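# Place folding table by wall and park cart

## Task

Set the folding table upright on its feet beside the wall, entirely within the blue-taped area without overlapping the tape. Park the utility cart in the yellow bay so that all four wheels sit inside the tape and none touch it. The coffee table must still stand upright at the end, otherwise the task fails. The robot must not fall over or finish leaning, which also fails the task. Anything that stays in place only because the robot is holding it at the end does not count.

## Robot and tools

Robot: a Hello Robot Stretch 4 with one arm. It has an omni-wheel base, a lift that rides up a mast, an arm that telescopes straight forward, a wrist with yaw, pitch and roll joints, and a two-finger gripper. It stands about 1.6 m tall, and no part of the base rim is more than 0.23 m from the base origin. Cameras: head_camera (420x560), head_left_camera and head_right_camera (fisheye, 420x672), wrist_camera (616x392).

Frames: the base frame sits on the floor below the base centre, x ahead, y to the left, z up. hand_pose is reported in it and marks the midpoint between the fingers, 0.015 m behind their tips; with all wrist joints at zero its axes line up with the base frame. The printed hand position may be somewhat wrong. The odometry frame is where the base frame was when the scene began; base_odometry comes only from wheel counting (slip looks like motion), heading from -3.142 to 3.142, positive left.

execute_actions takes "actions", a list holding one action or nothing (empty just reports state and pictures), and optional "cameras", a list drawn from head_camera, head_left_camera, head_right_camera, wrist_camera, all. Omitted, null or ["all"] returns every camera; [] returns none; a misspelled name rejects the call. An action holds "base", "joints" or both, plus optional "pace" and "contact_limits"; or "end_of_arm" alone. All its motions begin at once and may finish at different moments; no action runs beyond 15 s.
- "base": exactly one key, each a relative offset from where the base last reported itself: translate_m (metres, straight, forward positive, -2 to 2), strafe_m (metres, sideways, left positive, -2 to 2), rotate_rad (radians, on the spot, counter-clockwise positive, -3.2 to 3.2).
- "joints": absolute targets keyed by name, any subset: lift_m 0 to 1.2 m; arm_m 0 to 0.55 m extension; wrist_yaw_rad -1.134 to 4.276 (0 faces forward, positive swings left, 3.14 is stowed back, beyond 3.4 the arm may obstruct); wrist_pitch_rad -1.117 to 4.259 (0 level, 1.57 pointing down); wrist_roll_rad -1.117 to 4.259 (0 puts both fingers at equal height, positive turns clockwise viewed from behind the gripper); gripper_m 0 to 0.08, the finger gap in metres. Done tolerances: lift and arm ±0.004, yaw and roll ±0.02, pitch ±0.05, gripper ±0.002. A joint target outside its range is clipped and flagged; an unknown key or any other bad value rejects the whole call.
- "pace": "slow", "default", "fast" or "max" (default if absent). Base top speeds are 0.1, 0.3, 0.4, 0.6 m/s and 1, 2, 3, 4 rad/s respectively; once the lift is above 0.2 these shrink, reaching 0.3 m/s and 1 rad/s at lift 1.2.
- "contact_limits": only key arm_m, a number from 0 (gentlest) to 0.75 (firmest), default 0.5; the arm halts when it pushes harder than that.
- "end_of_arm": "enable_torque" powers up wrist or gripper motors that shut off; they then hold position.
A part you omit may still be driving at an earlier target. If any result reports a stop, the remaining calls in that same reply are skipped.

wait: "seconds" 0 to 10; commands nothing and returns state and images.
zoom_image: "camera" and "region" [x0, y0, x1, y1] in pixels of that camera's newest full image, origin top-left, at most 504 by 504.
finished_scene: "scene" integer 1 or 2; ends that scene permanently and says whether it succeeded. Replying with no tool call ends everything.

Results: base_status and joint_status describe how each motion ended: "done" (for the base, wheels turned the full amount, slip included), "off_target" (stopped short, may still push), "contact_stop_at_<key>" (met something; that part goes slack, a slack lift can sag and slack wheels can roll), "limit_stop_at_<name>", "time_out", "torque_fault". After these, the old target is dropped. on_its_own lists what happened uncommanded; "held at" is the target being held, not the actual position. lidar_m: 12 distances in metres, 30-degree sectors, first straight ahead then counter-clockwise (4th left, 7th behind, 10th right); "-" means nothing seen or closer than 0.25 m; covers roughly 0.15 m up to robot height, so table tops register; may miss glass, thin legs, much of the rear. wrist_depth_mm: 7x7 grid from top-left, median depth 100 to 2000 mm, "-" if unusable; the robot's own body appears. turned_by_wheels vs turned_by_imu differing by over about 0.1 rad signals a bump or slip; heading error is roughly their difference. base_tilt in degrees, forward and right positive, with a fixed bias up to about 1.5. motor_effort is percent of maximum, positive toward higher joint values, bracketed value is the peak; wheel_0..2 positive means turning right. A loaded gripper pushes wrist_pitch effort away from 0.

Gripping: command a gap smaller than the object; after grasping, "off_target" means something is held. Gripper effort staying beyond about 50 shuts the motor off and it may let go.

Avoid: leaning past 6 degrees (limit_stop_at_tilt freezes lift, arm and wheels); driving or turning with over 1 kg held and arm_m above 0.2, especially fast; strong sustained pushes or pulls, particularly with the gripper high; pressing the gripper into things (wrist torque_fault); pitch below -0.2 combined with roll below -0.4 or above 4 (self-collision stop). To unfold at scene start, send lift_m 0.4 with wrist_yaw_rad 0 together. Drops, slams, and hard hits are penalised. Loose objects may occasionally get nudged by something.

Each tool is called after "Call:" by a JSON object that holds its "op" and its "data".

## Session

Call:
{"op": "execute_actions", "data": {"actions": []}}

Scene clock: 0.00 s.
base_odometry: x=+0.000 y=+0.000 heading=+0.000 (m, m, rad; odometry frame)
turned_by_wheels: +0.000 (rad since the last result)
turned_by_imu: +0.000 (rad since the last result)
base_tilt: forward=+0.7 right=+1.3 (deg)
lidar_m: 1.12 0.82 0.79 0.84 0.88 0.83 0.86 1.23 1.27 1.28 1.77 1.67
base_status: not commanded
joint_positions: lift_m=+0.208 arm_m=+0.001 wrist_yaw_rad=+3.042 wrist_pitch_rad=-0.005 wrist_roll_rad=-0.017 gripper_m=+0.040
joint_status: not commanded
motor_effort: lift_m=+22 arm_m=-1 wrist_yaw_rad=-1 wrist_pitch_rad=-9 wrist_roll_rad=+0 gripper_m=+0 wheel_0=-1 wheel_1=+0 wheel_2=+1 (%)
hand_pose: x=-0.0315 y=+0.1081 z=+0.3875 quat_wxyz=(+0.050, +0.002, -0.009, +0.999) (m; base frame)
wrist_depth_mm: 140 144 - - - - 820 / 107 142 1098 1025 931 854 809 / 110 141 1078 991 931 842 788 / 132 152 1060 976 904 842 759 / - 1160 1078 960 891 820 778 / 1576 1182 1025 960 878 820 750 / 1078 1160 160 991 831 798 759
pictures: head_camera, head_left_camera, head_right_camera, wrist_camera
Images, in order (width x height): head_camera 420x560, head_left_camera 420x672, head_right_camera 420x672, wrist_camera 616x392.

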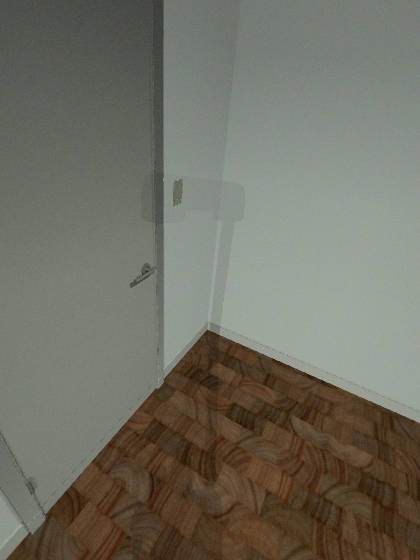

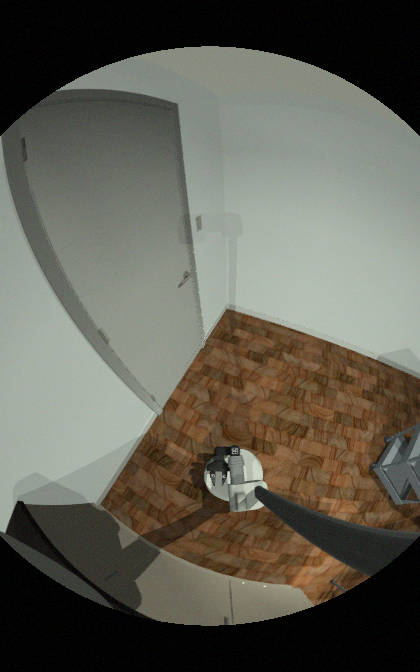

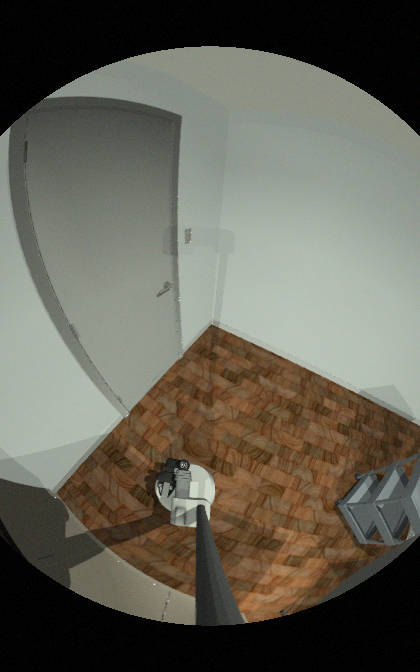

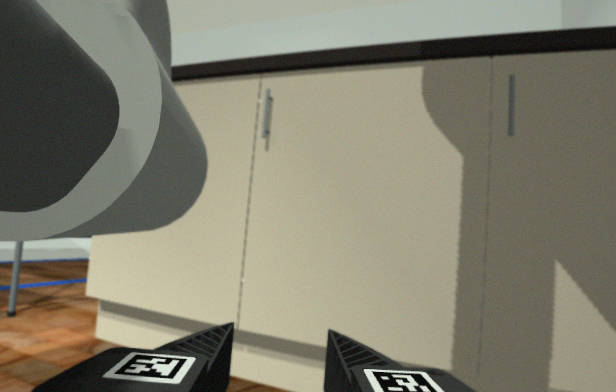

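Call:
{"op": "execute_actions", "data": {"actions": [{"base":{"rotate_rad":-2.28}}], "cameras": []}}

Call:
{"op": "execute_actions", "data": {"actions": [{"base":{"translate_m":0.7}}], "cameras": ["head_camera","head_left_camera","head_right_camera"]}}

Scene clock: 7.13 s.
base_odometry: x=+0.000 y=+0.000 heading=-2.280 (m, m, rad; odometry frame)
turned_by_wheels: -2.280 (rad since the last result)
turned_by_imu: -2.309 (rad since the last result)
base_tilt: forward=+0.7 right=+1.4 (deg)
lidar_m: 1.58 1.27 1.89 1.69 1.49 0.89 0.79 0.80 0.96 0.83 0.84 1.01
base_status: done
joint_positions: lift_m=+0.208 arm_m=+0.001 wrist_yaw_rad=+3.042 wrist_pitch_rad=-0.005 wrist_roll_rad=-0.017 gripper_m=+0.040
joint_status: not commanded
motor_effort: lift_m=+22(22) arm_m=-1(1) wrist_yaw_rad=-1(1) wrist_pitch_rad=-7(11) wrist_roll_rad=+1(1) gripper_m=+0(0) wheel_0=+2(6) wheel_1=+1(2) wheel_2=+0(9) (%)
hand_pose: x=-0.0315 y=+0.1081 z=+0.3875 quat_wxyz=(+0.050, +0.002, -0.009, +0.999) (m; base frame)
wrist_depth_mm: 140 144 931 991 1118 1255 1366 / 107 143 931 1008 1060 1182 1397 / 111 141 931 991 1098 1182 1366 / 131 151 917 1008 1098 1182 1308 / 788 854 904 976 1078 1182 1336 / 809 854 891 976 1042 1182 1281 / 778 820 160 946 1025 1138 1255
pictures: none
No camera images: the call's "cameras" was empty. Leave "cameras" out to get every camera's image.

Scene clock: 10.93 s.
base_odometry: x=-0.456 y=-0.531 heading=-2.280 (m, m, rad; odometry frame)
turned_by_wheels: +0.000 (rad since the last result)
turned_by_imu: -0.003 (rad since the last result)
base_tilt: forward=+0.7 right=+1.3 (deg)
lidar_m: 1.52 0.74 0.71 1.82 1.84 1.69 1.48 1.31 0.77 0.66 0.70 0.99
base_status: done
joint_positions: lift_m=+0.208 arm_m=+0.001 wrist_yaw_rad=+3.042 wrist_pitch_rad=-0.005 wrist_roll_rad=-0.017 gripper_m=+0.040
joint_status: not commanded
motor_effort: lift_m=+22(22) arm_m=-1(1) wrist_yaw_rad=-1(0) wrist_pitch_rad=-9(11) wrist_roll_rad=+1(1) gripper_m=+0(0) wheel_0=+2(4) wheel_1=+1(7) wheel_2=+0(9) (%)
hand_pose: x=-0.0315 y=+0.1081 z=+0.3875 quat_wxyz=(+0.050, +0.002, -0.009, +0.999) (m; base frame)
wrist_depth_mm: 140 144 1618 1708 1863 - 1863 / 107 142 1708 1708 1921 - 1808 / 110 141 1661 1756 1863 - 1863 / 131 151 1576 1808 1808 - 1808 / 1397 1464 1618 1756 1808 - 1808 / 1366 1397 1576 1661 1808 - 1708 / 1098 1182 160 1138 1308 1366 1464
pictures: head_camera, head_left_camera, head_right_camera
Images, in order (width x height): head_camera 420x560, head_left_camera 420x672, head_right_camera 420x672.

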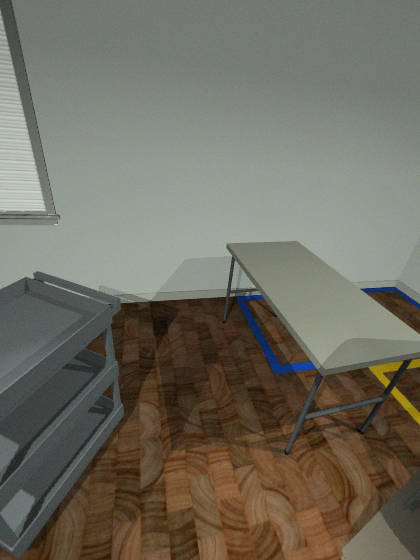

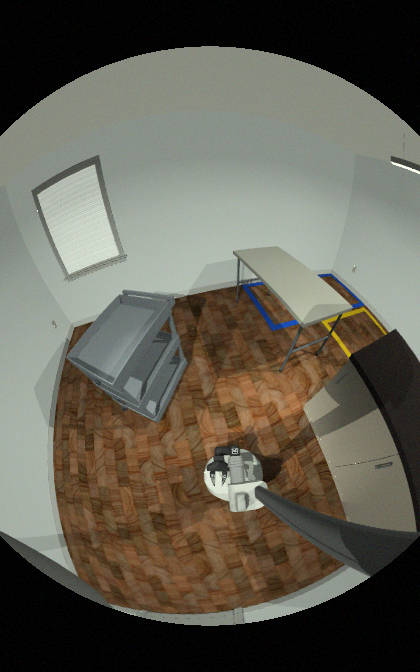

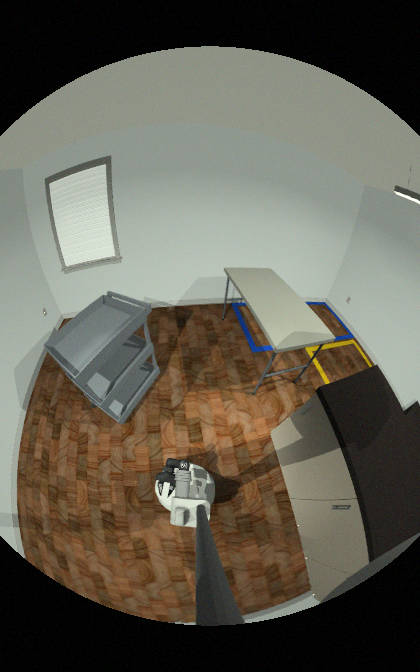

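Call:
{"op": "execute_actions", "data": {"actions": [{"base":{"rotate_rad":-1.35}}], "cameras": []}}

Call:
{"op": "execute_actions", "data": {"actions": [{"base":{"strafe_m":0.7}}], "cameras": ["head_camera","head_left_camera"]}}

Scene clock: 21.80 s.
base_odometry: x=-0.455 y=-0.531 heading=+2.654 (m, m, rad; odometry frame)
turned_by_wheels: -1.350 (rad since the last result)
turned_by_imu: -1.368 (rad since the last result)
base_tilt: forward=+0.7 right=+1.3 (deg)
lidar_m: 0.68 0.71 1.01 0.90 0.70 1.04 1.81 1.92 1.53 1.50 0.98 0.70
base_status: done
joint_positions: lift_m=+0.208 arm_m=+0.001 wrist_yaw_rad=+3.042 wrist_pitch_rad=-0.005 wrist_roll_rad=-0.017 gripper_m=+0.040
joint_status: not commanded
motor_effort: lift_m=+22(22) arm_m=-1(1) wrist_yaw_rad=-1(1) wrist_pitch_rad=-10(9) wrist_roll_rad=+1(1) gripper_m=+0(0) wheel_0=+2(6) wheel_1=+2(4) wheel_2=-1(6) (%)
hand_pose: x=-0.0315 y=+0.1081 z=+0.3875 quat_wxyz=(+0.050, +0.002, -0.009, +0.999) (m; base frame)
wrist_depth_mm: 140 144 1863 - - - 634 / 107 142 1921 - - - 723 / 111 141 1921 - - - - / 132 151 1863 - - - 621 / 1756 1808 1863 1921 - - - / 1576 1808 1808 1921 1921 - - / 1098 1205 160 1118 1366 1336 904
pictures: none
No camera images: the call's "cameras" was empty. Leave "cameras" out to get every camera's image.

Scene clock: 25.47 s.
base_odometry: x=-0.784 y=-1.150 heading=+2.654 (m, m, rad; odometry frame)
turned_by_wheels: +0.000 (rad since the last result)
turned_by_imu: -0.001 (rad since the last result)
base_tilt: forward=+0.7 right=+1.3 (deg)
lidar_m: 0.69 0.72 0.95 0.36 0.28 0.27 0.30 0.43 2.27 2.19 1.01 0.80
base_status: done
joint_positions: lift_m=+0.208 arm_m=+0.001 wrist_yaw_rad=+3.042 wrist_pitch_rad=-0.005 wrist_roll_rad=-0.017 gripper_m=+0.040
joint_status: not commanded
motor_effort: lift_m=+22(22) arm_m=-1(1) wrist_yaw_rad=-2(1) wrist_pitch_rad=-9(10) wrist_roll_rad=+1(1) gripper_m=+0(0) wheel_0=-1(9) wheel_1=-1(6) wheel_2=+0(0) (%)
hand_pose: x=-0.0315 y=+0.1081 z=+0.3875 quat_wxyz=(+0.050, +0.002, -0.009, +0.999) (m; base frame)
wrist_depth_mm: 140 144 654 640 615 591 415 / 107 143 1921 891 - - 661 / 110 141 410 377 340 304 282 / 131 151 407 366 327 298 277 / 1756 1756 1921 1921 - - 455 / 1397 1708 1921 1863 1863 - 1078 / 1025 676 160 732 715 1025 272
pictures: head_camera, head_left_camera
Images, in order (width x height): head_camera 420x560, head_left_camera 420x672.

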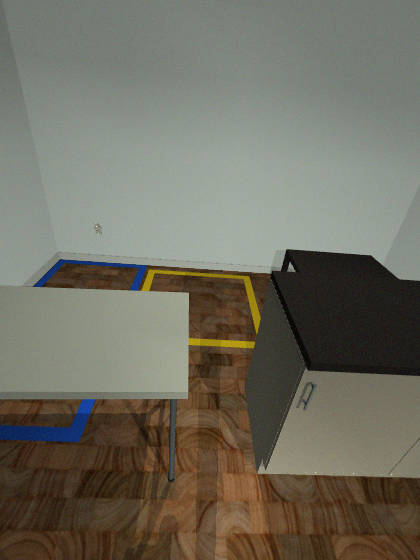

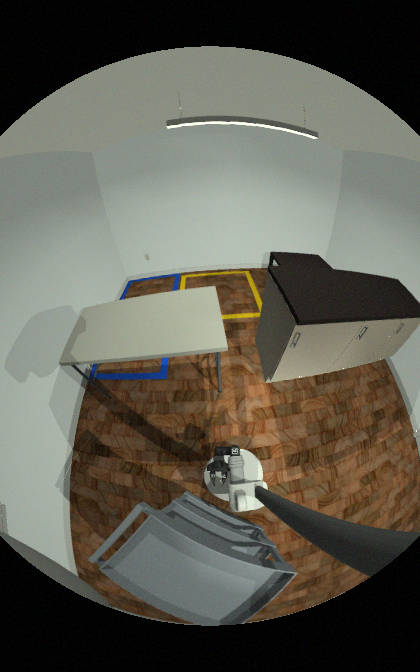

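Call:
{"op": "execute_actions", "data": {"actions": [{"base":{"translate_m":0.3}}], "cameras": []}}

Call:
{"op": "execute_actions", "data": {"actions": [{"base":{"strafe_m":0.11}}], "cameras": []}}

Call:
{"op": "execute_actions", "data": {"actions": [{"base":{"translate_m":1.0},"pace":"slow"}], "cameras": ["head_left_camera","head_right_camera"]}}

Scene clock: 35.60 s.
base_odometry: x=-1.049 y=-1.009 heading=+2.654 (m, m, rad; odometry frame)
turned_by_wheels: +0.000 (rad since the last result)
turned_by_imu: -0.002 (rad since the last result)
base_tilt: forward=+0.7 right=+1.4 (deg)
lidar_m: 0.39 0.42 0.54 1.54 1.61 0.50 0.55 2.21 2.26 1.53 0.55 0.57
base_status: done
joint_positions: lift_m=+0.208 arm_m=+0.001 wrist_yaw_rad=+3.042 wrist_pitch_rad=-0.005 wrist_roll_rad=-0.017 gripper_m=+0.040
joint_status: not commanded
motor_effort: lift_m=+22(22) arm_m=-1(1) wrist_yaw_rad=+0(1) wrist_pitch_rad=-10(9) wrist_roll_rad=+1(1) gripper_m=+0(0) wheel_0=+2(6) wheel_1=+0(2) wheel_2=+0(5) (%)
hand_pose: x=-0.0315 y=+0.1081 z=+0.3875 quat_wxyz=(+0.050, +0.002, -0.009, +0.999) (m; base frame)
wrist_depth_mm: 139 144 778 683 621 - 1863 / 107 142 931 878 798 - 1863 / 111 141 - - - - 1808 / 131 152 707 640 591 - 1756 / - - - - - - 1756 / 1618 1397 1138 1160 1042 - 1708 / 1078 741 160 627 559 1397 1499
pictures: none
No camera images: the call's "cameras" was empty. Leave "cameras" out to get every camera's image.

Scene clock: 37.13 s.
base_odometry: x=-1.100 y=-1.106 heading=+2.654 (m, m, rad; odometry frame)
turned_by_wheels: +0.000 (rad since the last result)
turned_by_imu: -0.001 (rad since the last result)
base_tilt: forward=+0.6 right=+1.3 (deg)
lidar_m: 0.38 0.39 0.51 1.42 1.50 0.45 0.48 0.72 2.35 1.56 0.64 0.42
base_status: done
joint_positions: lift_m=+0.208 arm_m=+0.001 wrist_yaw_rad=+3.042 wrist_pitch_rad=-0.005 wrist_roll_rad=-0.017 gripper_m=+0.040
joint_status: not commanded
motor_effort: lift_m=+22(22) arm_m=-1(1) wrist_yaw_rad=-1(0) wrist_pitch_rad=-9(9) wrist_roll_rad=+1(0) gripper_m=+0(0) wheel_0=+0(11) wheel_1=-3(8) wheel_2=-2(1) (%)
hand_pose: x=-0.0315 y=+0.1081 z=+0.3875 quat_wxyz=(+0.050, +0.002, -0.009, +0.999) (m; base frame)
wrist_depth_mm: 140 144 691 634 699 - 1756 / 107 142 917 878 866 - 1708 / 111 141 - - - - 1661 / 132 151 640 569 904 - 1708 / - - - - - - 1661 / 1499 1008 1138 1042 - - 1576 / 1008 668 160 554 788 1397 1430
pictures: none
No camera images: the call's "cameras" was empty. Leave "cameras" out to get every camera's image.

action 0: "base": translate_m = 1.0 would last too long for one action: at the pace "slow" translate_m can be at most 0.766 in either direction: name a faster pace, or command the rest in another action

Call:
{"op": "execute_actions", "data": {"actions": [{"base":{"translate_m":0.75},"pace":"slow"}], "cameras": []}}

Call:
{"op": "execute_actions", "data": {"actions": [{"base":{"translate_m":0.4},"pace":"slow"}], "cameras": ["head_left_camera","head_right_camera"]}}

Scene clock: 51.27 s.
base_odometry: x=-1.763 y=-0.755 heading=+2.654 (m, m, rad; odometry frame)
turned_by_wheels: +0.000 (rad since the last result)
turned_by_imu: -0.006 (rad since the last result)
base_tilt: forward=+0.7 right=+1.3 (deg)
lidar_m: 0.25 0.25 0.25 0.25 0.25 1.33 1.18 2.99 0.52 0.48 0.25 0.25
base_status: done
joint_positions: lift_m=+0.208 arm_m=+0.001 wrist_yaw_rad=+3.042 wrist_pitch_rad=-0.005 wrist_roll_rad=-0.017 gripper_m=+0.040
joint_status: not commanded
motor_effort: lift_m=+22(22) arm_m=-1(1) wrist_yaw_rad=+0(0) wrist_pitch_rad=-11(9) wrist_roll_rad=+0(1) gripper_m=+0(0) wheel_0=+3(6) wheel_1=+1(5) wheel_2=-4(3) (%)
hand_pose: x=-0.0315 y=+0.1081 z=+0.3875 quat_wxyz=(+0.050, +0.002, -0.009, +0.999) (m; base frame)
wrist_depth_mm: 140 144 - - - - 1708 / 107 142 - - - - 1708 / 110 141 1464 1499 - - 1618 / 132 151 1366 - - - 1576 / - - - - - - 1576 / 1618 1576 1430 1618 - - 1576 / 1078 1182 160 1118 1281 1397 1430
pictures: none
No camera images: the call's "cameras" was empty. Leave "cameras" out to get every camera's image.

Scene clock: 56.53 s.
base_odometry: x=-2.116 y=-0.568 heading=+2.654 (m, m, rad; odometry frame)
turned_by_wheels: +0.000 (rad since the last result)
turned_by_imu: -0.003 (rad since the last result)
base_tilt: forward=+0.7 right=+1.3 (deg)
lidar_m: 0.25 0.25 0.25 0.25 0.25 0.25 1.57 0.71 0.50 0.61 0.25 0.25
base_status: done
joint_positions: lift_m=+0.208 arm_m=+0.001 wrist_yaw_rad=+3.042 wrist_pitch_rad=-0.005 wrist_roll_rad=-0.017 gripper_m=+0.040
joint_status: not commanded
motor_effort: lift_m=+22(22) arm_m=-2(1) wrist_yaw_rad=+1(1) wrist_pitch_rad=-9(6) wrist_roll_rad=+1(1) gripper_m=+0(0) wheel_0=+4(7) wheel_1=+1(1) wheel_2=-6(10) (%)
hand_pose: x=-0.0315 y=+0.1081 z=+0.3875 quat_wxyz=(+0.050, +0.002, -0.009, +0.999) (m; base frame)
wrist_depth_mm: 140 144 - - 496 462 452 / 107 142 - - - 615 580 / 111 141 1863 - - - 1464 / 132 151 1983 - - - 1576 / - - - - - - 1576 / 1618 1756 1708 1921 - - 1537 / 1078 1205 160 1118 1336 1336 1397
pictures: head_left_camera, head_right_camera
Images, in order (width x height): head_left_camera 420x672, head_right_camera 420x672.

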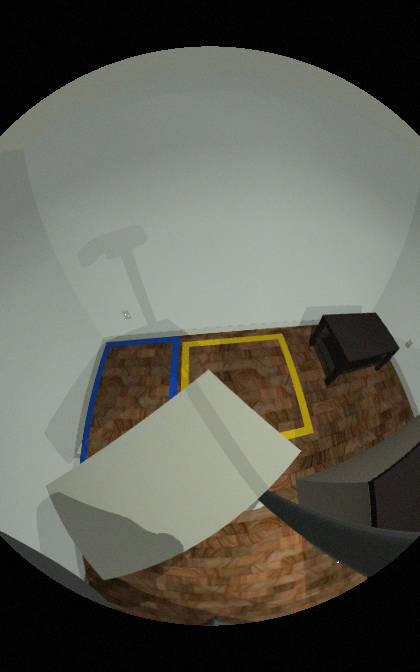

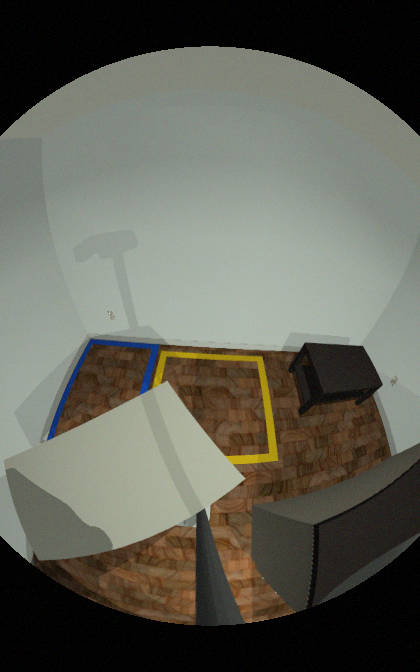

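Call:
{"op": "execute_actions", "data": {"actions": [{"base":{"translate_m":0.4},"pace":"slow"}], "cameras": ["head_left_camera","head_right_camera"]}}

Scene clock: 64.33 s.
base_odometry: x=-2.469 y=-0.380 heading=+2.654 (m, m, rad; odometry frame)
turned_by_wheels: +0.000 (rad since the last result)
turned_by_imu: -0.002 (rad since the last result)
base_tilt: forward=+0.6 right=+1.3 (deg)
lidar_m: 0.25 0.25 0.25 0.25 0.25 0.25 1.99 0.73 0.78 1.06 0.25 0.25
base_status: done
joint_positions: lift_m=+0.208 arm_m=+0.001 wrist_yaw_rad=+3.042 wrist_pitch_rad=-0.005 wrist_roll_rad=-0.017 gripper_m=+0.040
joint_status: not commanded
motor_effort: lift_m=+22(22) arm_m=-1(1) wrist_yaw_rad=-1(0) wrist_pitch_rad=-8(9) wrist_roll_rad=+0(1) gripper_m=+0(0) wheel_0=+6(9) wheel_1=+4(8) wheel_2=-4(13) (%)
hand_pose: x=-0.0315 y=+0.1081 z=+0.3875 quat_wxyz=(+0.050, +0.002, -0.009, +0.999) (m; base frame)
wrist_depth_mm: 140 144 - - 473 462 452 / 107 142 - - 647 615 597 / 110 141 - - - - 1576 / 132 151 - - - - 1576 / 1060 - - - - - 1576 / 1366 1708 1863 - - 1863 1537 / 1042 1160 160 1118 878 1397 1430
pictures: head_left_camera, head_right_camera
Images, in order (width x height): head_left_camera 420x672, head_right_camera 420x672.

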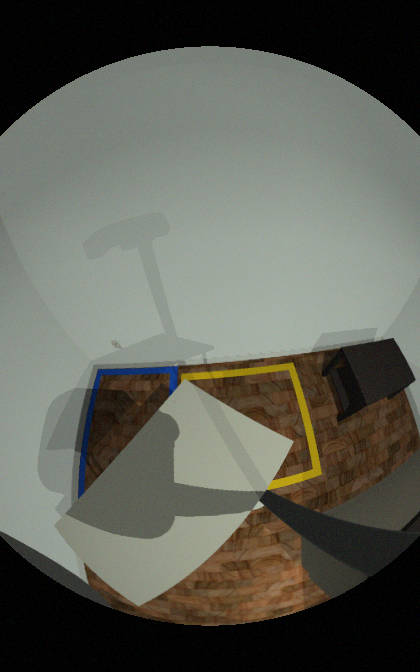

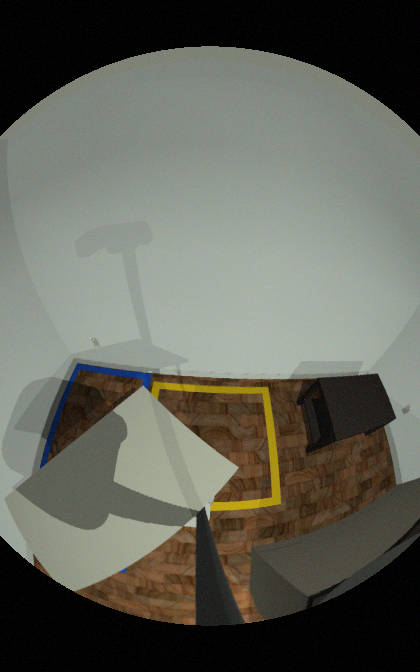

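Call:
{"op": "execute_actions", "data": {"actions": [{"base":{"strafe_m":-0.55}}], "cameras": []}}

Call:
{"op": "execute_actions", "data": {"actions": [{"base":{"translate_m":0.27}}], "cameras": ["head_left_camera"]}}

Call:
{"op": "execute_actions", "data": {"actions": [{"base":{"strafe_m":0.75},"pace":"slow"}], "cameras": ["head_left_camera","head_right_camera"]}}

Scene clock: 74.30 s.
base_odometry: x=-2.211 y=+0.106 heading=+2.654 (m, m, rad; odometry frame)
turned_by_wheels: +0.000 (rad since the last result)
turned_by_imu: -0.001 (rad since the last result)
base_tilt: forward=+0.7 right=+1.3 (deg)
lidar_m: 1.06 0.28 0.28 0.30 0.51 2.13 0.54 0.57 0.78 0.94 0.53 0.69
base_status: done
joint_positions: lift_m=+0.208 arm_m=+0.001 wrist_yaw_rad=+3.042 wrist_pitch_rad=-0.005 wrist_roll_rad=-0.017 gripper_m=+0.040
joint_status: not commanded
motor_effort: lift_m=+22(22) arm_m=-1(1) wrist_yaw_rad=-1(0) wrist_pitch_rad=-8(9) wrist_roll_rad=+0(0) gripper_m=+0(0) wheel_0=-1(14) wheel_1=+0(10) wheel_2=-1(5) (%)
hand_pose: x=-0.0315 y=+0.1081 z=+0.3875 quat_wxyz=(+0.050, +0.002, -0.009, +0.999) (m; base frame)
wrist_depth_mm: 140 144 683 - - - - / 107 142 676 - - - - / 111 141 668 - - - - / 132 151 661 - - - - / 603 627 647 - - - - / 597 627 640 - - - - / 597 609 159 1118 1281 1397 1464
pictures: none
No camera images: the call's "cameras" was empty. Leave "cameras" out to get every camera's image.

Scene clock: 76.67 s.
base_odometry: x=-2.450 y=+0.232 heading=+2.654 (m, m, rad; odometry frame)
turned_by_wheels: +0.000 (rad since the last result)
turned_by_imu: -0.001 (rad since the last result)
base_tilt: forward=+0.7 right=+1.3 (deg)
lidar_m: 0.78 0.82 0.40 0.25 0.25 0.95 0.81 0.84 1.17 0.45 0.48 0.67
base_status: done
joint_positions: lift_m=+0.208 arm_m=+0.001 wrist_yaw_rad=+3.042 wrist_pitch_rad=-0.005 wrist_roll_rad=-0.017 gripper_m=+0.040
joint_status: not commanded
motor_effort: lift_m=+22(22) arm_m=-1(1) wrist_yaw_rad=-1(1) wrist_pitch_rad=-10(8) wrist_roll_rad=+1(1) gripper_m=+0(0) wheel_0=+2(8) wheel_1=+0(5) wheel_2=+1(9) (%)
hand_pose: x=-0.0315 y=+0.1081 z=+0.3875 quat_wxyz=(+0.050, +0.002, -0.009, +0.999) (m; base frame)
wrist_depth_mm: 140 144 - - - - 445 / 107 143 946 - - - 591 / 111 141 931 - - - 904 / 132 151 917 - - - - / 842 891 904 - - - - / 831 878 904 - - - - / 842 854 160 1098 1308 1366 1430
pictures: head_left_camera
Images, in order (width x height): head_left_camera 420x672.

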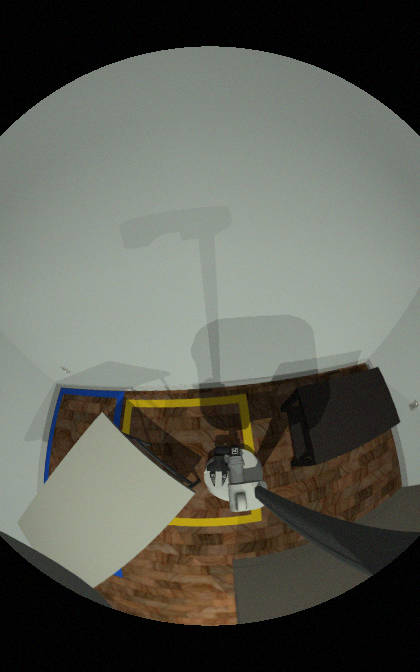

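Scene clock: 85.30 s.
base_odometry: x=-2.801 y=-0.430 heading=+2.654 (m, m, rad; odometry frame)
turned_by_wheels: +0.000 (rad since the last result)
turned_by_imu: -0.003 (rad since the last result)
base_tilt: forward=+0.7 right=+1.3 (deg)
lidar_m: 0.78 0.83 1.13 0.25 0.25 0.32 2.27 1.09 1.18 1.22 1.13 0.83
base_status: done
joint_positions: lift_m=+0.208 arm_m=+0.001 wrist_yaw_rad=+3.042 wrist_pitch_rad=-0.005 wrist_roll_rad=-0.017 gripper_m=+0.040
joint_status: not commanded
motor_effort: lift_m=+22(22) arm_m=-1(1) wrist_yaw_rad=-1(0) wrist_pitch_rad=-8(8) wrist_roll_rad=+1(1) gripper_m=+0(0) wheel_0=-5(9) wheel_1=+2(3) wheel_2=+1(0) (%)
hand_pose: x=-0.0315 y=+0.1081 z=+0.3875 quat_wxyz=(+0.050, +0.002, -0.009, +0.999) (m; base frame)
wrist_depth_mm: 140 144 - - 530 430 415 / 107 142 - - 750 549 512 / 111 141 - - 1160 809 842 / 132 151 - - - 1863 1336 / - - - - - 1808 1229 / 1576 1756 1921 - - 180 1255 / 1098 1182 160 1118 1308 174 1255
pictures: head_left_camera, head_right_camera
Images, in order (width x height): head_left_camera 420x672, head_right_camera 420x672.

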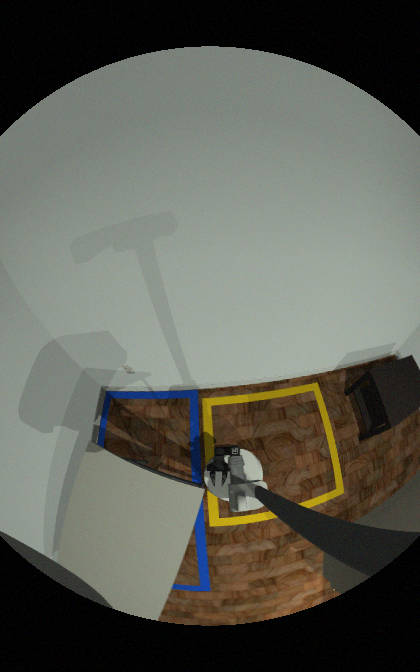

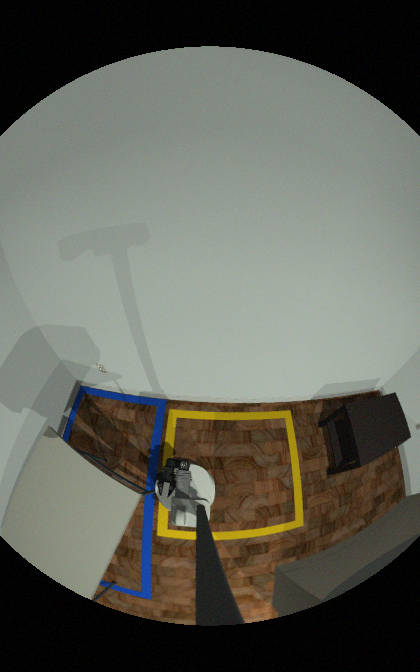

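Call:
{"op": "execute_actions", "data": {"actions": [{"base":{"strafe_m":0.3},"joints":{"wrist_yaw_rad":3.3},"pace":"slow"}], "cameras": ["head_left_camera","head_right_camera"]}}

Scene clock: 93.97 s.
base_odometry: x=-2.942 y=-0.695 heading=+2.654 (m, m, rad; odometry frame)
turned_by_wheels: +0.000 (rad since the last result)
turned_by_imu: -0.002 (rad since the last result)
base_tilt: forward=+0.7 right=+1.3 (deg)
lidar_m: 0.79 0.82 0.99 0.25 0.25 0.28 1.09 1.43 1.30 1.52 1.13 0.83
base_status: done
joint_positions: lift_m=+0.208 arm_m=+0.001 wrist_yaw_rad=+3.300 wrist_pitch_rad=-0.005 wrist_roll_rad=-0.017 gripper_m=+0.040
joint_status: all done
motor_effort: lift_m=+22(22) arm_m=-1(1) wrist_yaw_rad=+0(4) wrist_pitch_rad=-8(12) wrist_roll_rad=+1(1) gripper_m=+0(0) wheel_0=-5(9) wheel_1=+2(8) wheel_2=+2(1) (%)
hand_pose: x=-0.0523 y=+0.0529 z=+0.3875 quat_wxyz=(-0.079, +0.003, -0.009, +0.997) (m; base frame)
wrist_depth_mm: - - 136 - - 488 449 / - - 129 - - 627 585 / - - 120 172 - 960 904 / - 106 130 229 - - 1499 / 180 134 - - - - 1499 / 198 1756 1983 - - - 1430 / 195 1182 160 1118 1160 1430 1366
pictures: head_left_camera, head_right_camera
Images, in order (width x height): head_left_camera 420x672, head_right_camera 420x672.

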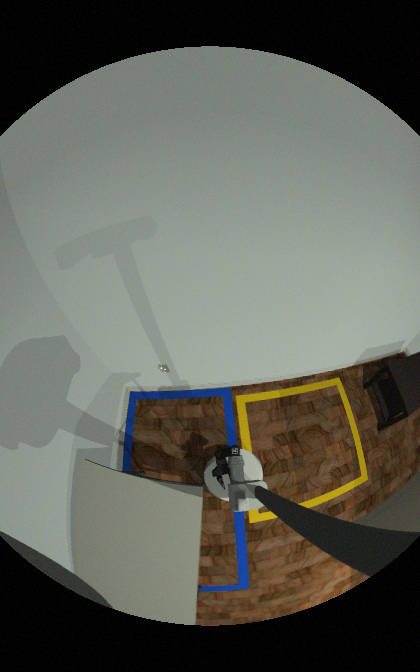

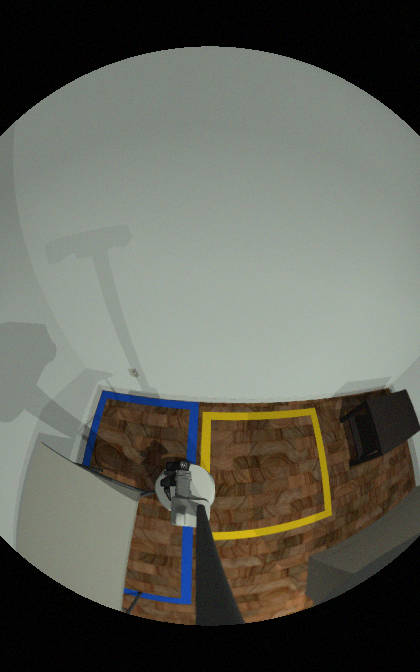

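Call:
{"op": "execute_actions", "data": {"actions": [{"base":{"strafe_m":-0.27}}], "cameras": []}}

Call:
{"op": "execute_actions", "data": {"actions": [{"base":{"translate_m":-1.5}}], "cameras": ["head_camera","head_left_camera","head_right_camera"]}}

Scene clock: 103.43 s.
base_odometry: x=-2.815 y=-0.457 heading=+2.654 (m, m, rad; odometry frame)
turned_by_wheels: +0.000 (rad since the last result)
turned_by_imu: -0.001 (rad since the last result)
base_tilt: forward=+0.7 right=+1.3 (deg)
lidar_m: 0.78 0.83 1.11 0.42 0.46 0.69 2.25 1.10 1.15 1.25 1.15 0.81
base_status: done
joint_positions: lift_m=+0.208 arm_m=+0.001 wrist_yaw_rad=+3.300 wrist_pitch_rad=-0.005 wrist_roll_rad=-0.017 gripper_m=+0.040
joint_status: not commanded
motor_effort: lift_m=+22(22) arm_m=-1(1) wrist_yaw_rad=-1(0) wrist_pitch_rad=-9(6) wrist_roll_rad=+1(1) gripper_m=+0(0) wheel_0=-2(12) wheel_1=+0(8) wheel_2=+0(3) (%)
hand_pose: x=-0.0523 y=+0.0528 z=+0.3875 quat_wxyz=(-0.079, +0.003, -0.009, +0.997) (m; base frame)
wrist_depth_mm: - - 136 - - - - / - - 129 - - - - / - - 120 171 - - 946 / - 106 130 229 - - - / 179 135 - - - - 1863 / 198 1430 1863 - - - 1808 / 195 1205 160 1078 1281 1336 1430
pictures: none
No camera images: the call's "cameras" was empty. Leave "cameras" out to get every camera's image.

Scene clock: 109.90 s.
base_odometry: x=-1.490 y=-1.160 heading=+2.654 (m, m, rad; odometry frame)
turned_by_wheels: +0.000 (rad since the last result)
turned_by_imu: +0.005 (rad since the last result)
base_tilt: forward=+0.7 right=+1.3 (deg)
lidar_m: 2.28 0.76 0.63 1.20 1.24 1.10 0.72 0.91 2.65 0.73 0.77 1.95
base_status: done
joint_positions: lift_m=+0.208 arm_m=+0.001 wrist_yaw_rad=+3.300 wrist_pitch_rad=-0.005 wrist_roll_rad=-0.017 gripper_m=+0.040
joint_status: not commanded
motor_effort: lift_m=+22(22) arm_m=-1(1) wrist_yaw_rad=+0(0) wrist_pitch_rad=-10(9) wrist_roll_rad=+1(1) gripper_m=+0(0) wheel_0=-1(5) wheel_1=+1(10) wheel_2=+0(6) (%)
hand_pose: x=-0.0523 y=+0.0528 z=+0.3875 quat_wxyz=(-0.079, +0.003, -0.009, +0.997) (m; base frame)
wrist_depth_mm: - - 135 - - - - / - - 129 878 1060 - - / - - 120 172 - - - / - 106 130 229 - - - / 179 134 - - - - - / 198 1661 1138 1281 - - 1863 / 195 1182 160 831 991 1397 1430
pictures: head_camera, head_left_camera, head_right_camera
Images, in order (width x height): head_camera 420x560, head_left_camera 420x672, head_right_camera 420x672.

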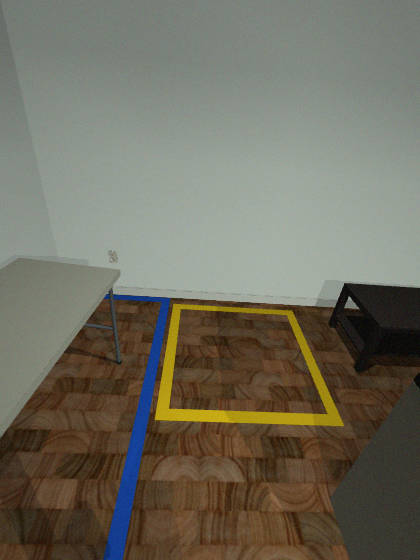

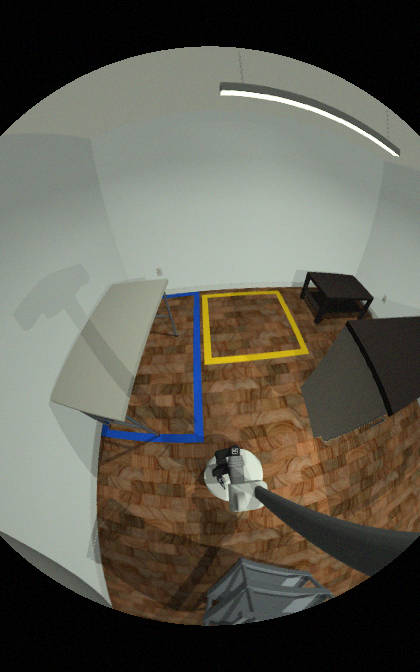

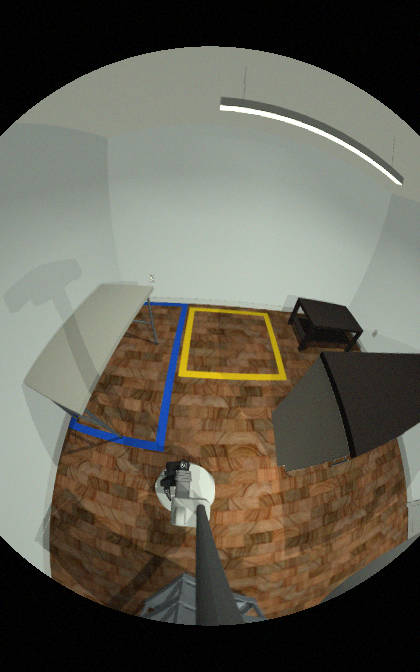

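Call:
{"op": "execute_actions", "data": {"actions": [{"base":{"translate_m":-0.12}}], "cameras": []}}

Call:
{"op": "execute_actions", "data": {"actions": [{"base":{"strafe_m":0.85}}], "cameras": ["head_camera","head_left_camera"]}}

Call:
{"op": "execute_actions", "data": {"actions": [{"base":{"translate_m":0.65},"pace":"slow"}], "cameras": ["head_left_camera","head_right_camera"]}}

Scene clock: 120.33 s.
base_odometry: x=-1.384 y=-1.216 heading=+2.654 (m, m, rad; odometry frame)
turned_by_wheels: +0.000 (rad since the last result)
turned_by_imu: -0.001 (rad since the last result)
base_tilt: forward=+0.7 right=+1.3 (deg)
lidar_m: 1.68 0.78 0.69 1.19 1.25 0.95 0.60 0.78 2.65 0.81 0.75 1.04
base_status: done
joint_positions: lift_m=+0.208 arm_m=+0.001 wrist_yaw_rad=+3.300 wrist_pitch_rad=-0.005 wrist_roll_rad=-0.017 gripper_m=+0.040
joint_status: not commanded
motor_effort: lift_m=+22(22) arm_m=-1(1) wrist_yaw_rad=+0(1) wrist_pitch_rad=-6(9) wrist_roll_rad=+0(0) gripper_m=+0(0) wheel_0=-1(4) wheel_1=-1(1) wheel_2=-1(9) (%)
hand_pose: x=-0.0523 y=+0.0528 z=+0.3875 quat_wxyz=(-0.079, +0.003, -0.009, +0.997) (m; base frame)
wrist_depth_mm: - - 135 750 - - - / - - 129 750 960 - - / - - 120 171 - - - / - 106 130 229 - - - / 180 134 1430 - - - - / 198 1464 1205 1160 - - 1983 / 195 1060 160 707 866 1397 1499
pictures: none
No camera images: the call's "cameras" was empty. Leave "cameras" out to get every camera's image.

Scene clock: 124.50 s.
base_odometry: x=-1.783 y=-1.967 heading=+2.654 (m, m, rad; odometry frame)
turned_by_wheels: +0.000 (rad since the last result)
turned_by_imu: -0.001 (rad since the last result)
base_tilt: forward=+0.7 right=+1.3 (deg)
lidar_m: 0.42 0.48 0.36 0.33 0.36 0.49 1.23 1.02 0.99 1.60 1.66 0.45
base_status: done
joint_positions: lift_m=+0.208 arm_m=+0.001 wrist_yaw_rad=+3.300 wrist_pitch_rad=-0.005 wrist_roll_rad=-0.017 gripper_m=+0.040
joint_status: not commanded
motor_effort: lift_m=+22(22) arm_m=-1(2) wrist_yaw_rad=+0(1) wrist_pitch_rad=-8(9) wrist_roll_rad=+1(0) gripper_m=+0(0) wheel_0=+0(8) wheel_1=+0(7) wheel_2=+1(1) (%)
hand_pose: x=-0.0523 y=+0.0528 z=+0.3875 quat_wxyz=(-0.079, +0.003, -0.009, +0.997) (m; base frame)
wrist_depth_mm: - - 136 - - 904 525 / - - 129 - - 866 530 / - - 120 171 - 831 517 / - 106 130 229 - 820 512 / 179 134 - - - 788 496 / 198 1576 1921 - 1708 759 484 / 195 1118 160 1138 1098 741 480
pictures: head_camera, head_left_camera
Images, in order (width x height): head_camera 420x560, head_left_camera 420x672.

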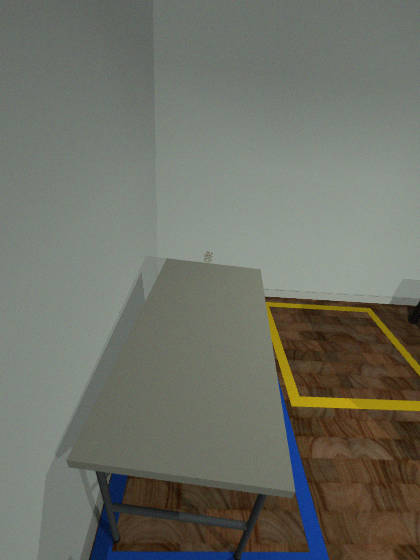

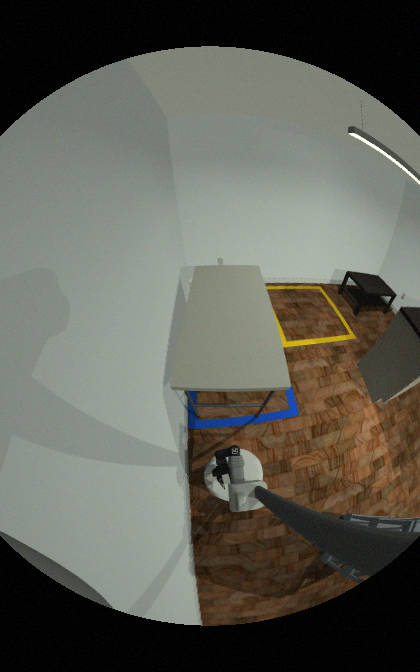

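Scene clock: 132.30 s.
base_odometry: x=-2.357 y=-1.662 heading=+2.654 (m, m, rad; odometry frame)
turned_by_wheels: +0.000 (rad since the last result)
turned_by_imu: -0.004 (rad since the last result)
base_tilt: forward=+0.7 right=+1.3 (deg)
lidar_m: 0.25 0.25 0.25 0.25 0.36 0.50 1.37 1.47 3.54 0.25 0.25 0.25
base_status: done
joint_positions: lift_m=+0.208 arm_m=+0.001 wrist_yaw_rad=+3.300 wrist_pitch_rad=-0.005 wrist_roll_rad=-0.017 gripper_m=+0.040
joint_status: not commanded
motor_effort: lift_m=+22(22) arm_m=-1(1) wrist_yaw_rad=+0(0) wrist_pitch_rad=-8(8) wrist_roll_rad=+1(1) gripper_m=+0(0) wheel_0=+3(1) wheel_1=+2(2) wheel_2=-7(12) (%)
hand_pose: x=-0.0523 y=+0.0528 z=+0.3875 quat_wxyz=(-0.079, +0.003, -0.009, +0.997) (m; base frame)
wrist_depth_mm: - - 135 - - 878 539 / - - 132 - - 866 517 / - - 120 171 - 854 517 / - 106 130 230 - 820 508 / 180 134 1708 - - 788 500 / 198 1576 1756 - 1756 750 480 / 195 1205 160 1118 1118 723 477
pictures: head_left_camera, head_right_camera
Images, in order (width x height): head_left_camera 420x672, head_right_camera 420x672.

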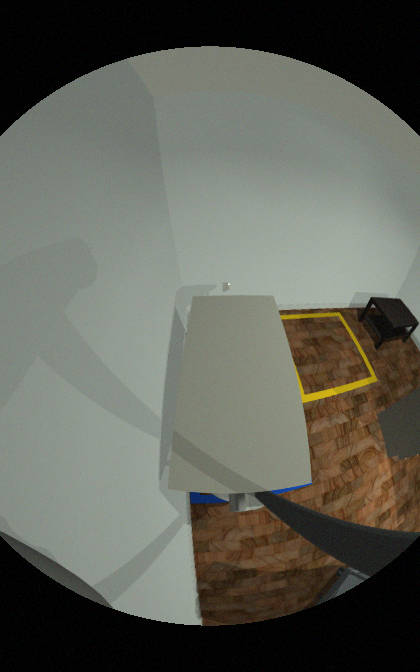

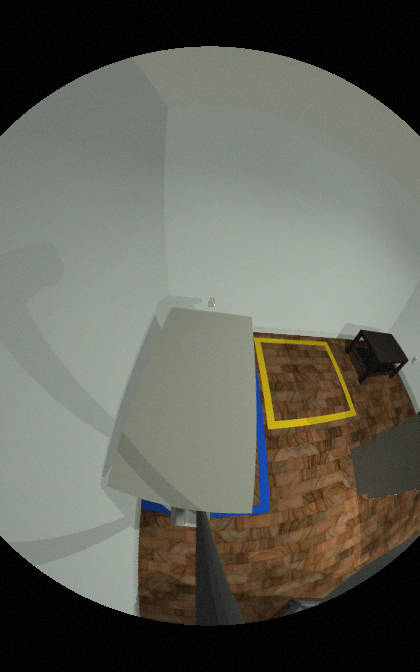

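Call:
{"op": "execute_actions", "data": {"actions": [{"base":{"translate_m":0.22},"pace":"slow"}], "cameras": []}}

Call:
{"op": "execute_actions", "data": {"actions": [{"base":{"translate_m":-0.45}}], "cameras": []}}

Call:
{"op": "execute_actions", "data": {"actions": [{"base":{"strafe_m":-0.9}}], "cameras": []}}

Call:
{"op": "execute_actions", "data": {"actions": [{"base":{"rotate_rad":1.55},"joints":{"lift_m":0.27}}], "cameras": []}}

Call:
{"op": "execute_actions", "data": {"actions": [{"base":{"strafe_m":-0.5},"joints":{"wrist_yaw_rad":0,"gripper_m":0.08}}]}}

Scene clock: 146.27 s.
base_odometry: x=-2.551 y=-1.559 heading=+2.653 (m, m, rad; odometry frame)
turned_by_wheels: +0.000 (rad since the last result)
turned_by_imu: -0.003 (rad since the last result)
base_tilt: forward=+0.7 right=+1.3 (deg)
lidar_m: 0.25 0.25 0.25 0.25 0.35 0.50 1.35 1.68 1.65 0.25 0.25 0.25
base_status: done
joint_positions: lift_m=+0.208 arm_m=+0.001 wrist_yaw_rad=+3.300 wrist_pitch_rad=-0.005 wrist_roll_rad=-0.017 gripper_m=+0.040
joint_status: not commanded
motor_effort: lift_m=+22(22) arm_m=-1(1) wrist_yaw_rad=-1(0) wrist_pitch_rad=-5(12) wrist_roll_rad=+1(1) gripper_m=+0(0) wheel_0=+4(7) wheel_1=+2(3) wheel_2=-7(10) (%)
hand_pose: x=-0.0523 y=+0.0528 z=+0.3875 quat_wxyz=(-0.079, +0.003, -0.009, +0.997) (m; base frame)
wrist_depth_mm: - - 136 - - 866 530 / - - 132 - - 866 525 / - - 120 170 - 842 517 / - 106 130 229 - 809 508 / 179 134 1921 - - 798 496 / 198 1708 1863 - 1708 768 484 / 195 1160 159 1118 1098 723 480
pictures: none
No camera images: the call's "cameras" was empty. Leave "cameras" out to get every camera's image.

Scene clock: 149.27 s.
base_odometry: x=-2.153 y=-1.770 heading=+2.653 (m, m, rad; odometry frame)
turned_by_wheels: +0.000 (rad since the last result)
turned_by_imu: +0.001 (rad since the last result)
base_tilt: forward=+0.7 right=+1.3 (deg)
lidar_m: 0.38 0.43 0.37 0.32 0.36 0.50 1.39 1.30 3.55 1.58 2.43 0.40
base_status: done
joint_positions: lift_m=+0.208 arm_m=+0.001 wrist_yaw_rad=+3.300 wrist_pitch_rad=-0.005 wrist_roll_rad=-0.017 gripper_m=+0.040
joint_status: not commanded
motor_effort: lift_m=+22(22) arm_m=-1(1) wrist_yaw_rad=-1(1) wrist_pitch_rad=-7(6) wrist_roll_rad=+1(1) gripper_m=+0(0) wheel_0=-1(7) wheel_1=+1(2) wheel_2=+0(5) (%)
hand_pose: x=-0.0523 y=+0.0528 z=+0.3875 quat_wxyz=(-0.079, +0.003, -0.009, +0.997) (m; base frame)
wrist_depth_mm: - - 136 - - 878 525 / - - 131 - - 854 525 / - - 120 171 - 831 521 / - 106 130 229 - 809 508 / 179 134 - - - 788 496 / 198 1499 1921 - 1661 768 484 / 195 1182 160 1118 1098 741 473
pictures: none
No camera images: the call's "cameras" was empty. Leave "cameras" out to get every camera's image.

Scene clock: 153.60 s.
base_odometry: x=-1.731 y=-0.976 heading=+2.653 (m, m, rad; odometry frame)
turned_by_wheels: +0.000 (rad since the last result)
turned_by_imu: -0.002 (rad since the last result)
base_tilt: forward=+0.7 right=+1.3 (deg)
lidar_m: 2.01 0.87 0.71 1.25 1.29 1.82 1.01 1.34 0.70 0.65 0.72 1.72
base_status: done
joint_positions: lift_m=+0.208 arm_m=+0.001 wrist_yaw_rad=+3.300 wrist_pitch_rad=-0.005 wrist_roll_rad=-0.017 gripper_m=+0.040
joint_status: not commanded
motor_effort: lift_m=+22(22) arm_m=-1(1) wrist_yaw_rad=+0(1) wrist_pitch_rad=-8(9) wrist_roll_rad=+0(1) gripper_m=+0(0) wheel_0=-1(7) wheel_1=+1(9) wheel_2=+1(1) (%)
hand_pose: x=-0.0523 y=+0.0528 z=+0.3875 quat_wxyz=(-0.079, +0.003, -0.009, +0.997) (m; base frame)
wrist_depth_mm: - - 135 - - - - / - - 132 1205 - - - / - - 120 171 1464 - - / - 106 129 229 - - - / 180 134 1661 - - - - / 198 1708 1499 1205 1808 - 1921 / 194 1182 159 1098 1308 1336 1464
pictures: none
No camera images: the call's "cameras" was empty. Leave "cameras" out to get every camera's image.

Scene clock: 155.63 s.
base_odometry: x=-1.731 y=-0.976 heading=-2.080 (m, m, rad; odometry frame)
turned_by_wheels: +1.550 (rad since the last result)
turned_by_imu: +1.569 (rad since the last result)
base_tilt: forward=+0.7 right=+1.3 (deg)
lidar_m: 1.24 1.28 1.76 1.01 1.32 0.72 0.66 0.71 1.71 1.98 0.83 0.71
base_status: done
joint_positions: lift_m=+0.270 arm_m=+0.001 wrist_yaw_rad=+3.300 wrist_pitch_rad=-0.005 wrist_roll_rad=-0.017 gripper_m=+0.040
joint_status: all done
motor_effort: lift_m=+25(23) arm_m=-2(2) wrist_yaw_rad=-1(1) wrist_pitch_rad=-7(10) wrist_roll_rad=+1(0) gripper_m=+0(0) wheel_0=-1(7) wheel_1=-1(4) wheel_2=+0(6) (%)
hand_pose: x=-0.0523 y=+0.0528 z=+0.4490 quat_wxyz=(-0.079, +0.003, -0.009, +0.997) (m; base frame)
wrist_depth_mm: - - 136 809 - - - / - - 129 788 788 - - / - - 120 171 778 - - / - 106 129 228 778 - - / 179 134 788 759 759 - - / 198 798 788 759 759 - - / 195 788 160 759 732 1618 1756
pictures: none
No camera images: the call's "cameras" was empty. Leave "cameras" out to get every camera's image.

Scene clock: 158.63 s.
base_odometry: x=-2.168 y=-0.732 heading=-2.080 (m, m, rad; odometry frame)
turned_by_wheels: +0.000 (rad since the last result)
turned_by_imu: +0.001 (rad since the last result)
base_tilt: forward=+0.7 right=+1.3 (deg)
lidar_m: 0.59 1.29 1.78 1.52 0.97 0.71 0.68 1.40 1.55 1.49 0.82 0.61
base_status: done
joint_positions: lift_m=+0.270 arm_m=+0.001 wrist_yaw_rad=+0.000 wrist_pitch_rad=-0.005 wrist_roll_rad=-0.017 gripper_m=+0.080
joint_status: all done
motor_effort: lift_m=+25(25) arm_m=-2(1) wrist_yaw_rad=-2(8) wrist_pitch_rad=-9(9) wrist_roll_rad=+1(0) gripper_m=+1(0) wheel_0=+1(11) wheel_1=+1(8) wheel_2=+1(0) (%)
hand_pose: x=+0.3842 y=-0.0873 z=+0.4490 quat_wxyz=(+1.000, -0.009, -0.002, +0.000) (m; base frame)
wrist_depth_mm: 1008 418 397 379 375 373 370 / 1025 1008 569 539 512 480 459 / 1008 1025 1042 878 820 759 699 / 991 1008 1025 1042 1060 1042 1078 / 976 991 991 1042 1025 1042 1060 / 960 976 991 1008 991 1025 1042 / - 123 991 1008 146 1025 1060
pictures: head_camera, head_left_camera, head_right_camera, wrist_camera
Images, in order (width x height): head_camera 420x560, head_left_camera 420x672, head_right_camera 420x672, wrist_camera 616x392.

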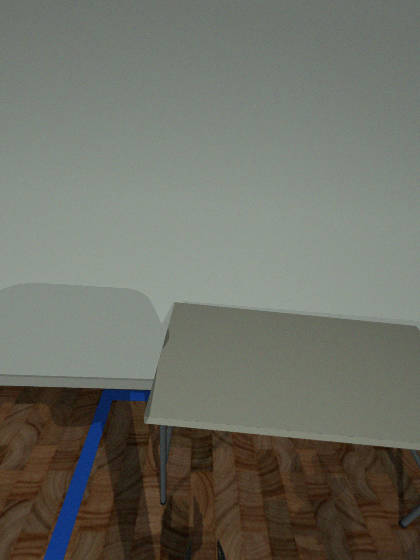

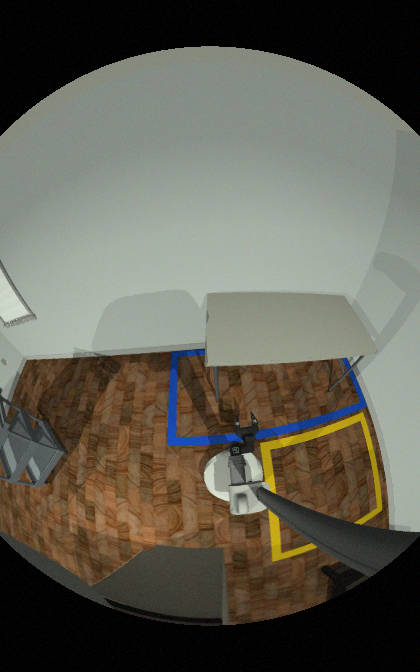

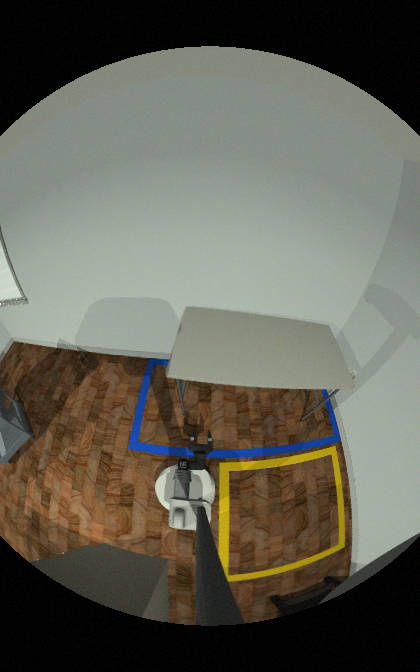

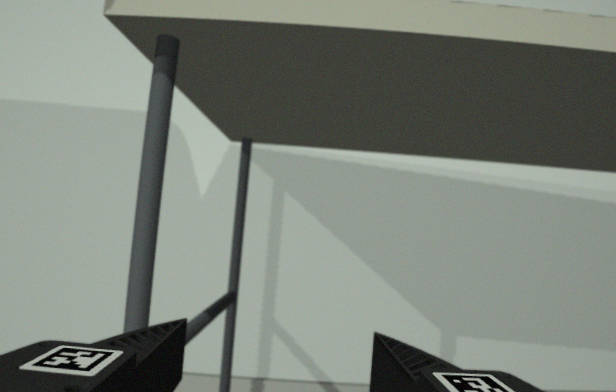

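Call:
{"op": "execute_actions", "data": {"actions": [{"base":{"strafe_m":0.17},"joints":{"arm_m":0.15}}], "cameras": ["wrist_camera"]}}

Scene clock: 165.80 s.
base_odometry: x=-2.019 y=-0.815 heading=-2.080 (m, m, rad; odometry frame)
turned_by_wheels: +0.000 (rad since the last result)
turned_by_imu: -0.001 (rad since the last result)
base_tilt: forward=+0.6 right=+1.3 (deg)
lidar_m: 0.61 1.30 1.77 1.35 1.76 0.68 0.66 1.47 1.72 1.67 0.84 0.60
base_status: done
joint_positions: lift_m=+0.270 arm_m=+0.149 wrist_yaw_rad=+0.000 wrist_pitch_rad=-0.005 wrist_roll_rad=-0.017 gripper_m=+0.080
joint_status: all done
motor_effort: lift_m=+25(25) arm_m=+4(5) wrist_yaw_rad=-1(3) wrist_pitch_rad=-9(9) wrist_roll_rad=+1(0) gripper_m=+1(1) wheel_0=+0(11) wheel_1=-2(3) wheel_2=+0(1) (%)
hand_pose: x=+0.5328 y=-0.0874 z=+0.4490 quat_wxyz=(+1.000, -0.009, -0.002, +0.000) (m; base frame)
wrist_depth_mm: 878 891 891 366 368 362 349 / 878 878 891 492 508 484 462 / 854 866 878 904 820 750 715 / 854 866 866 891 878 917 917 / 842 854 866 878 878 917 917 / 831 831 854 854 854 878 904 / - 123 831 854 146 878 891
pictures: wrist_camera
Images, in order (width x height): wrist_camera 616x392.

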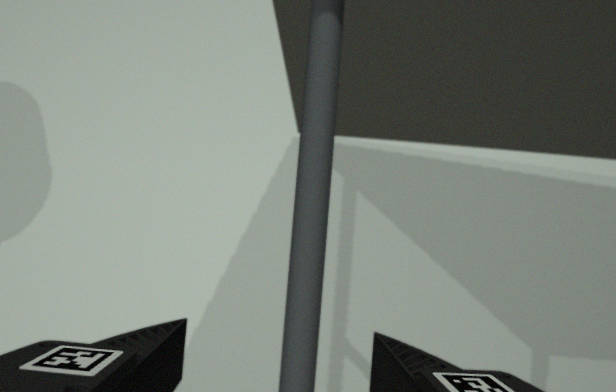

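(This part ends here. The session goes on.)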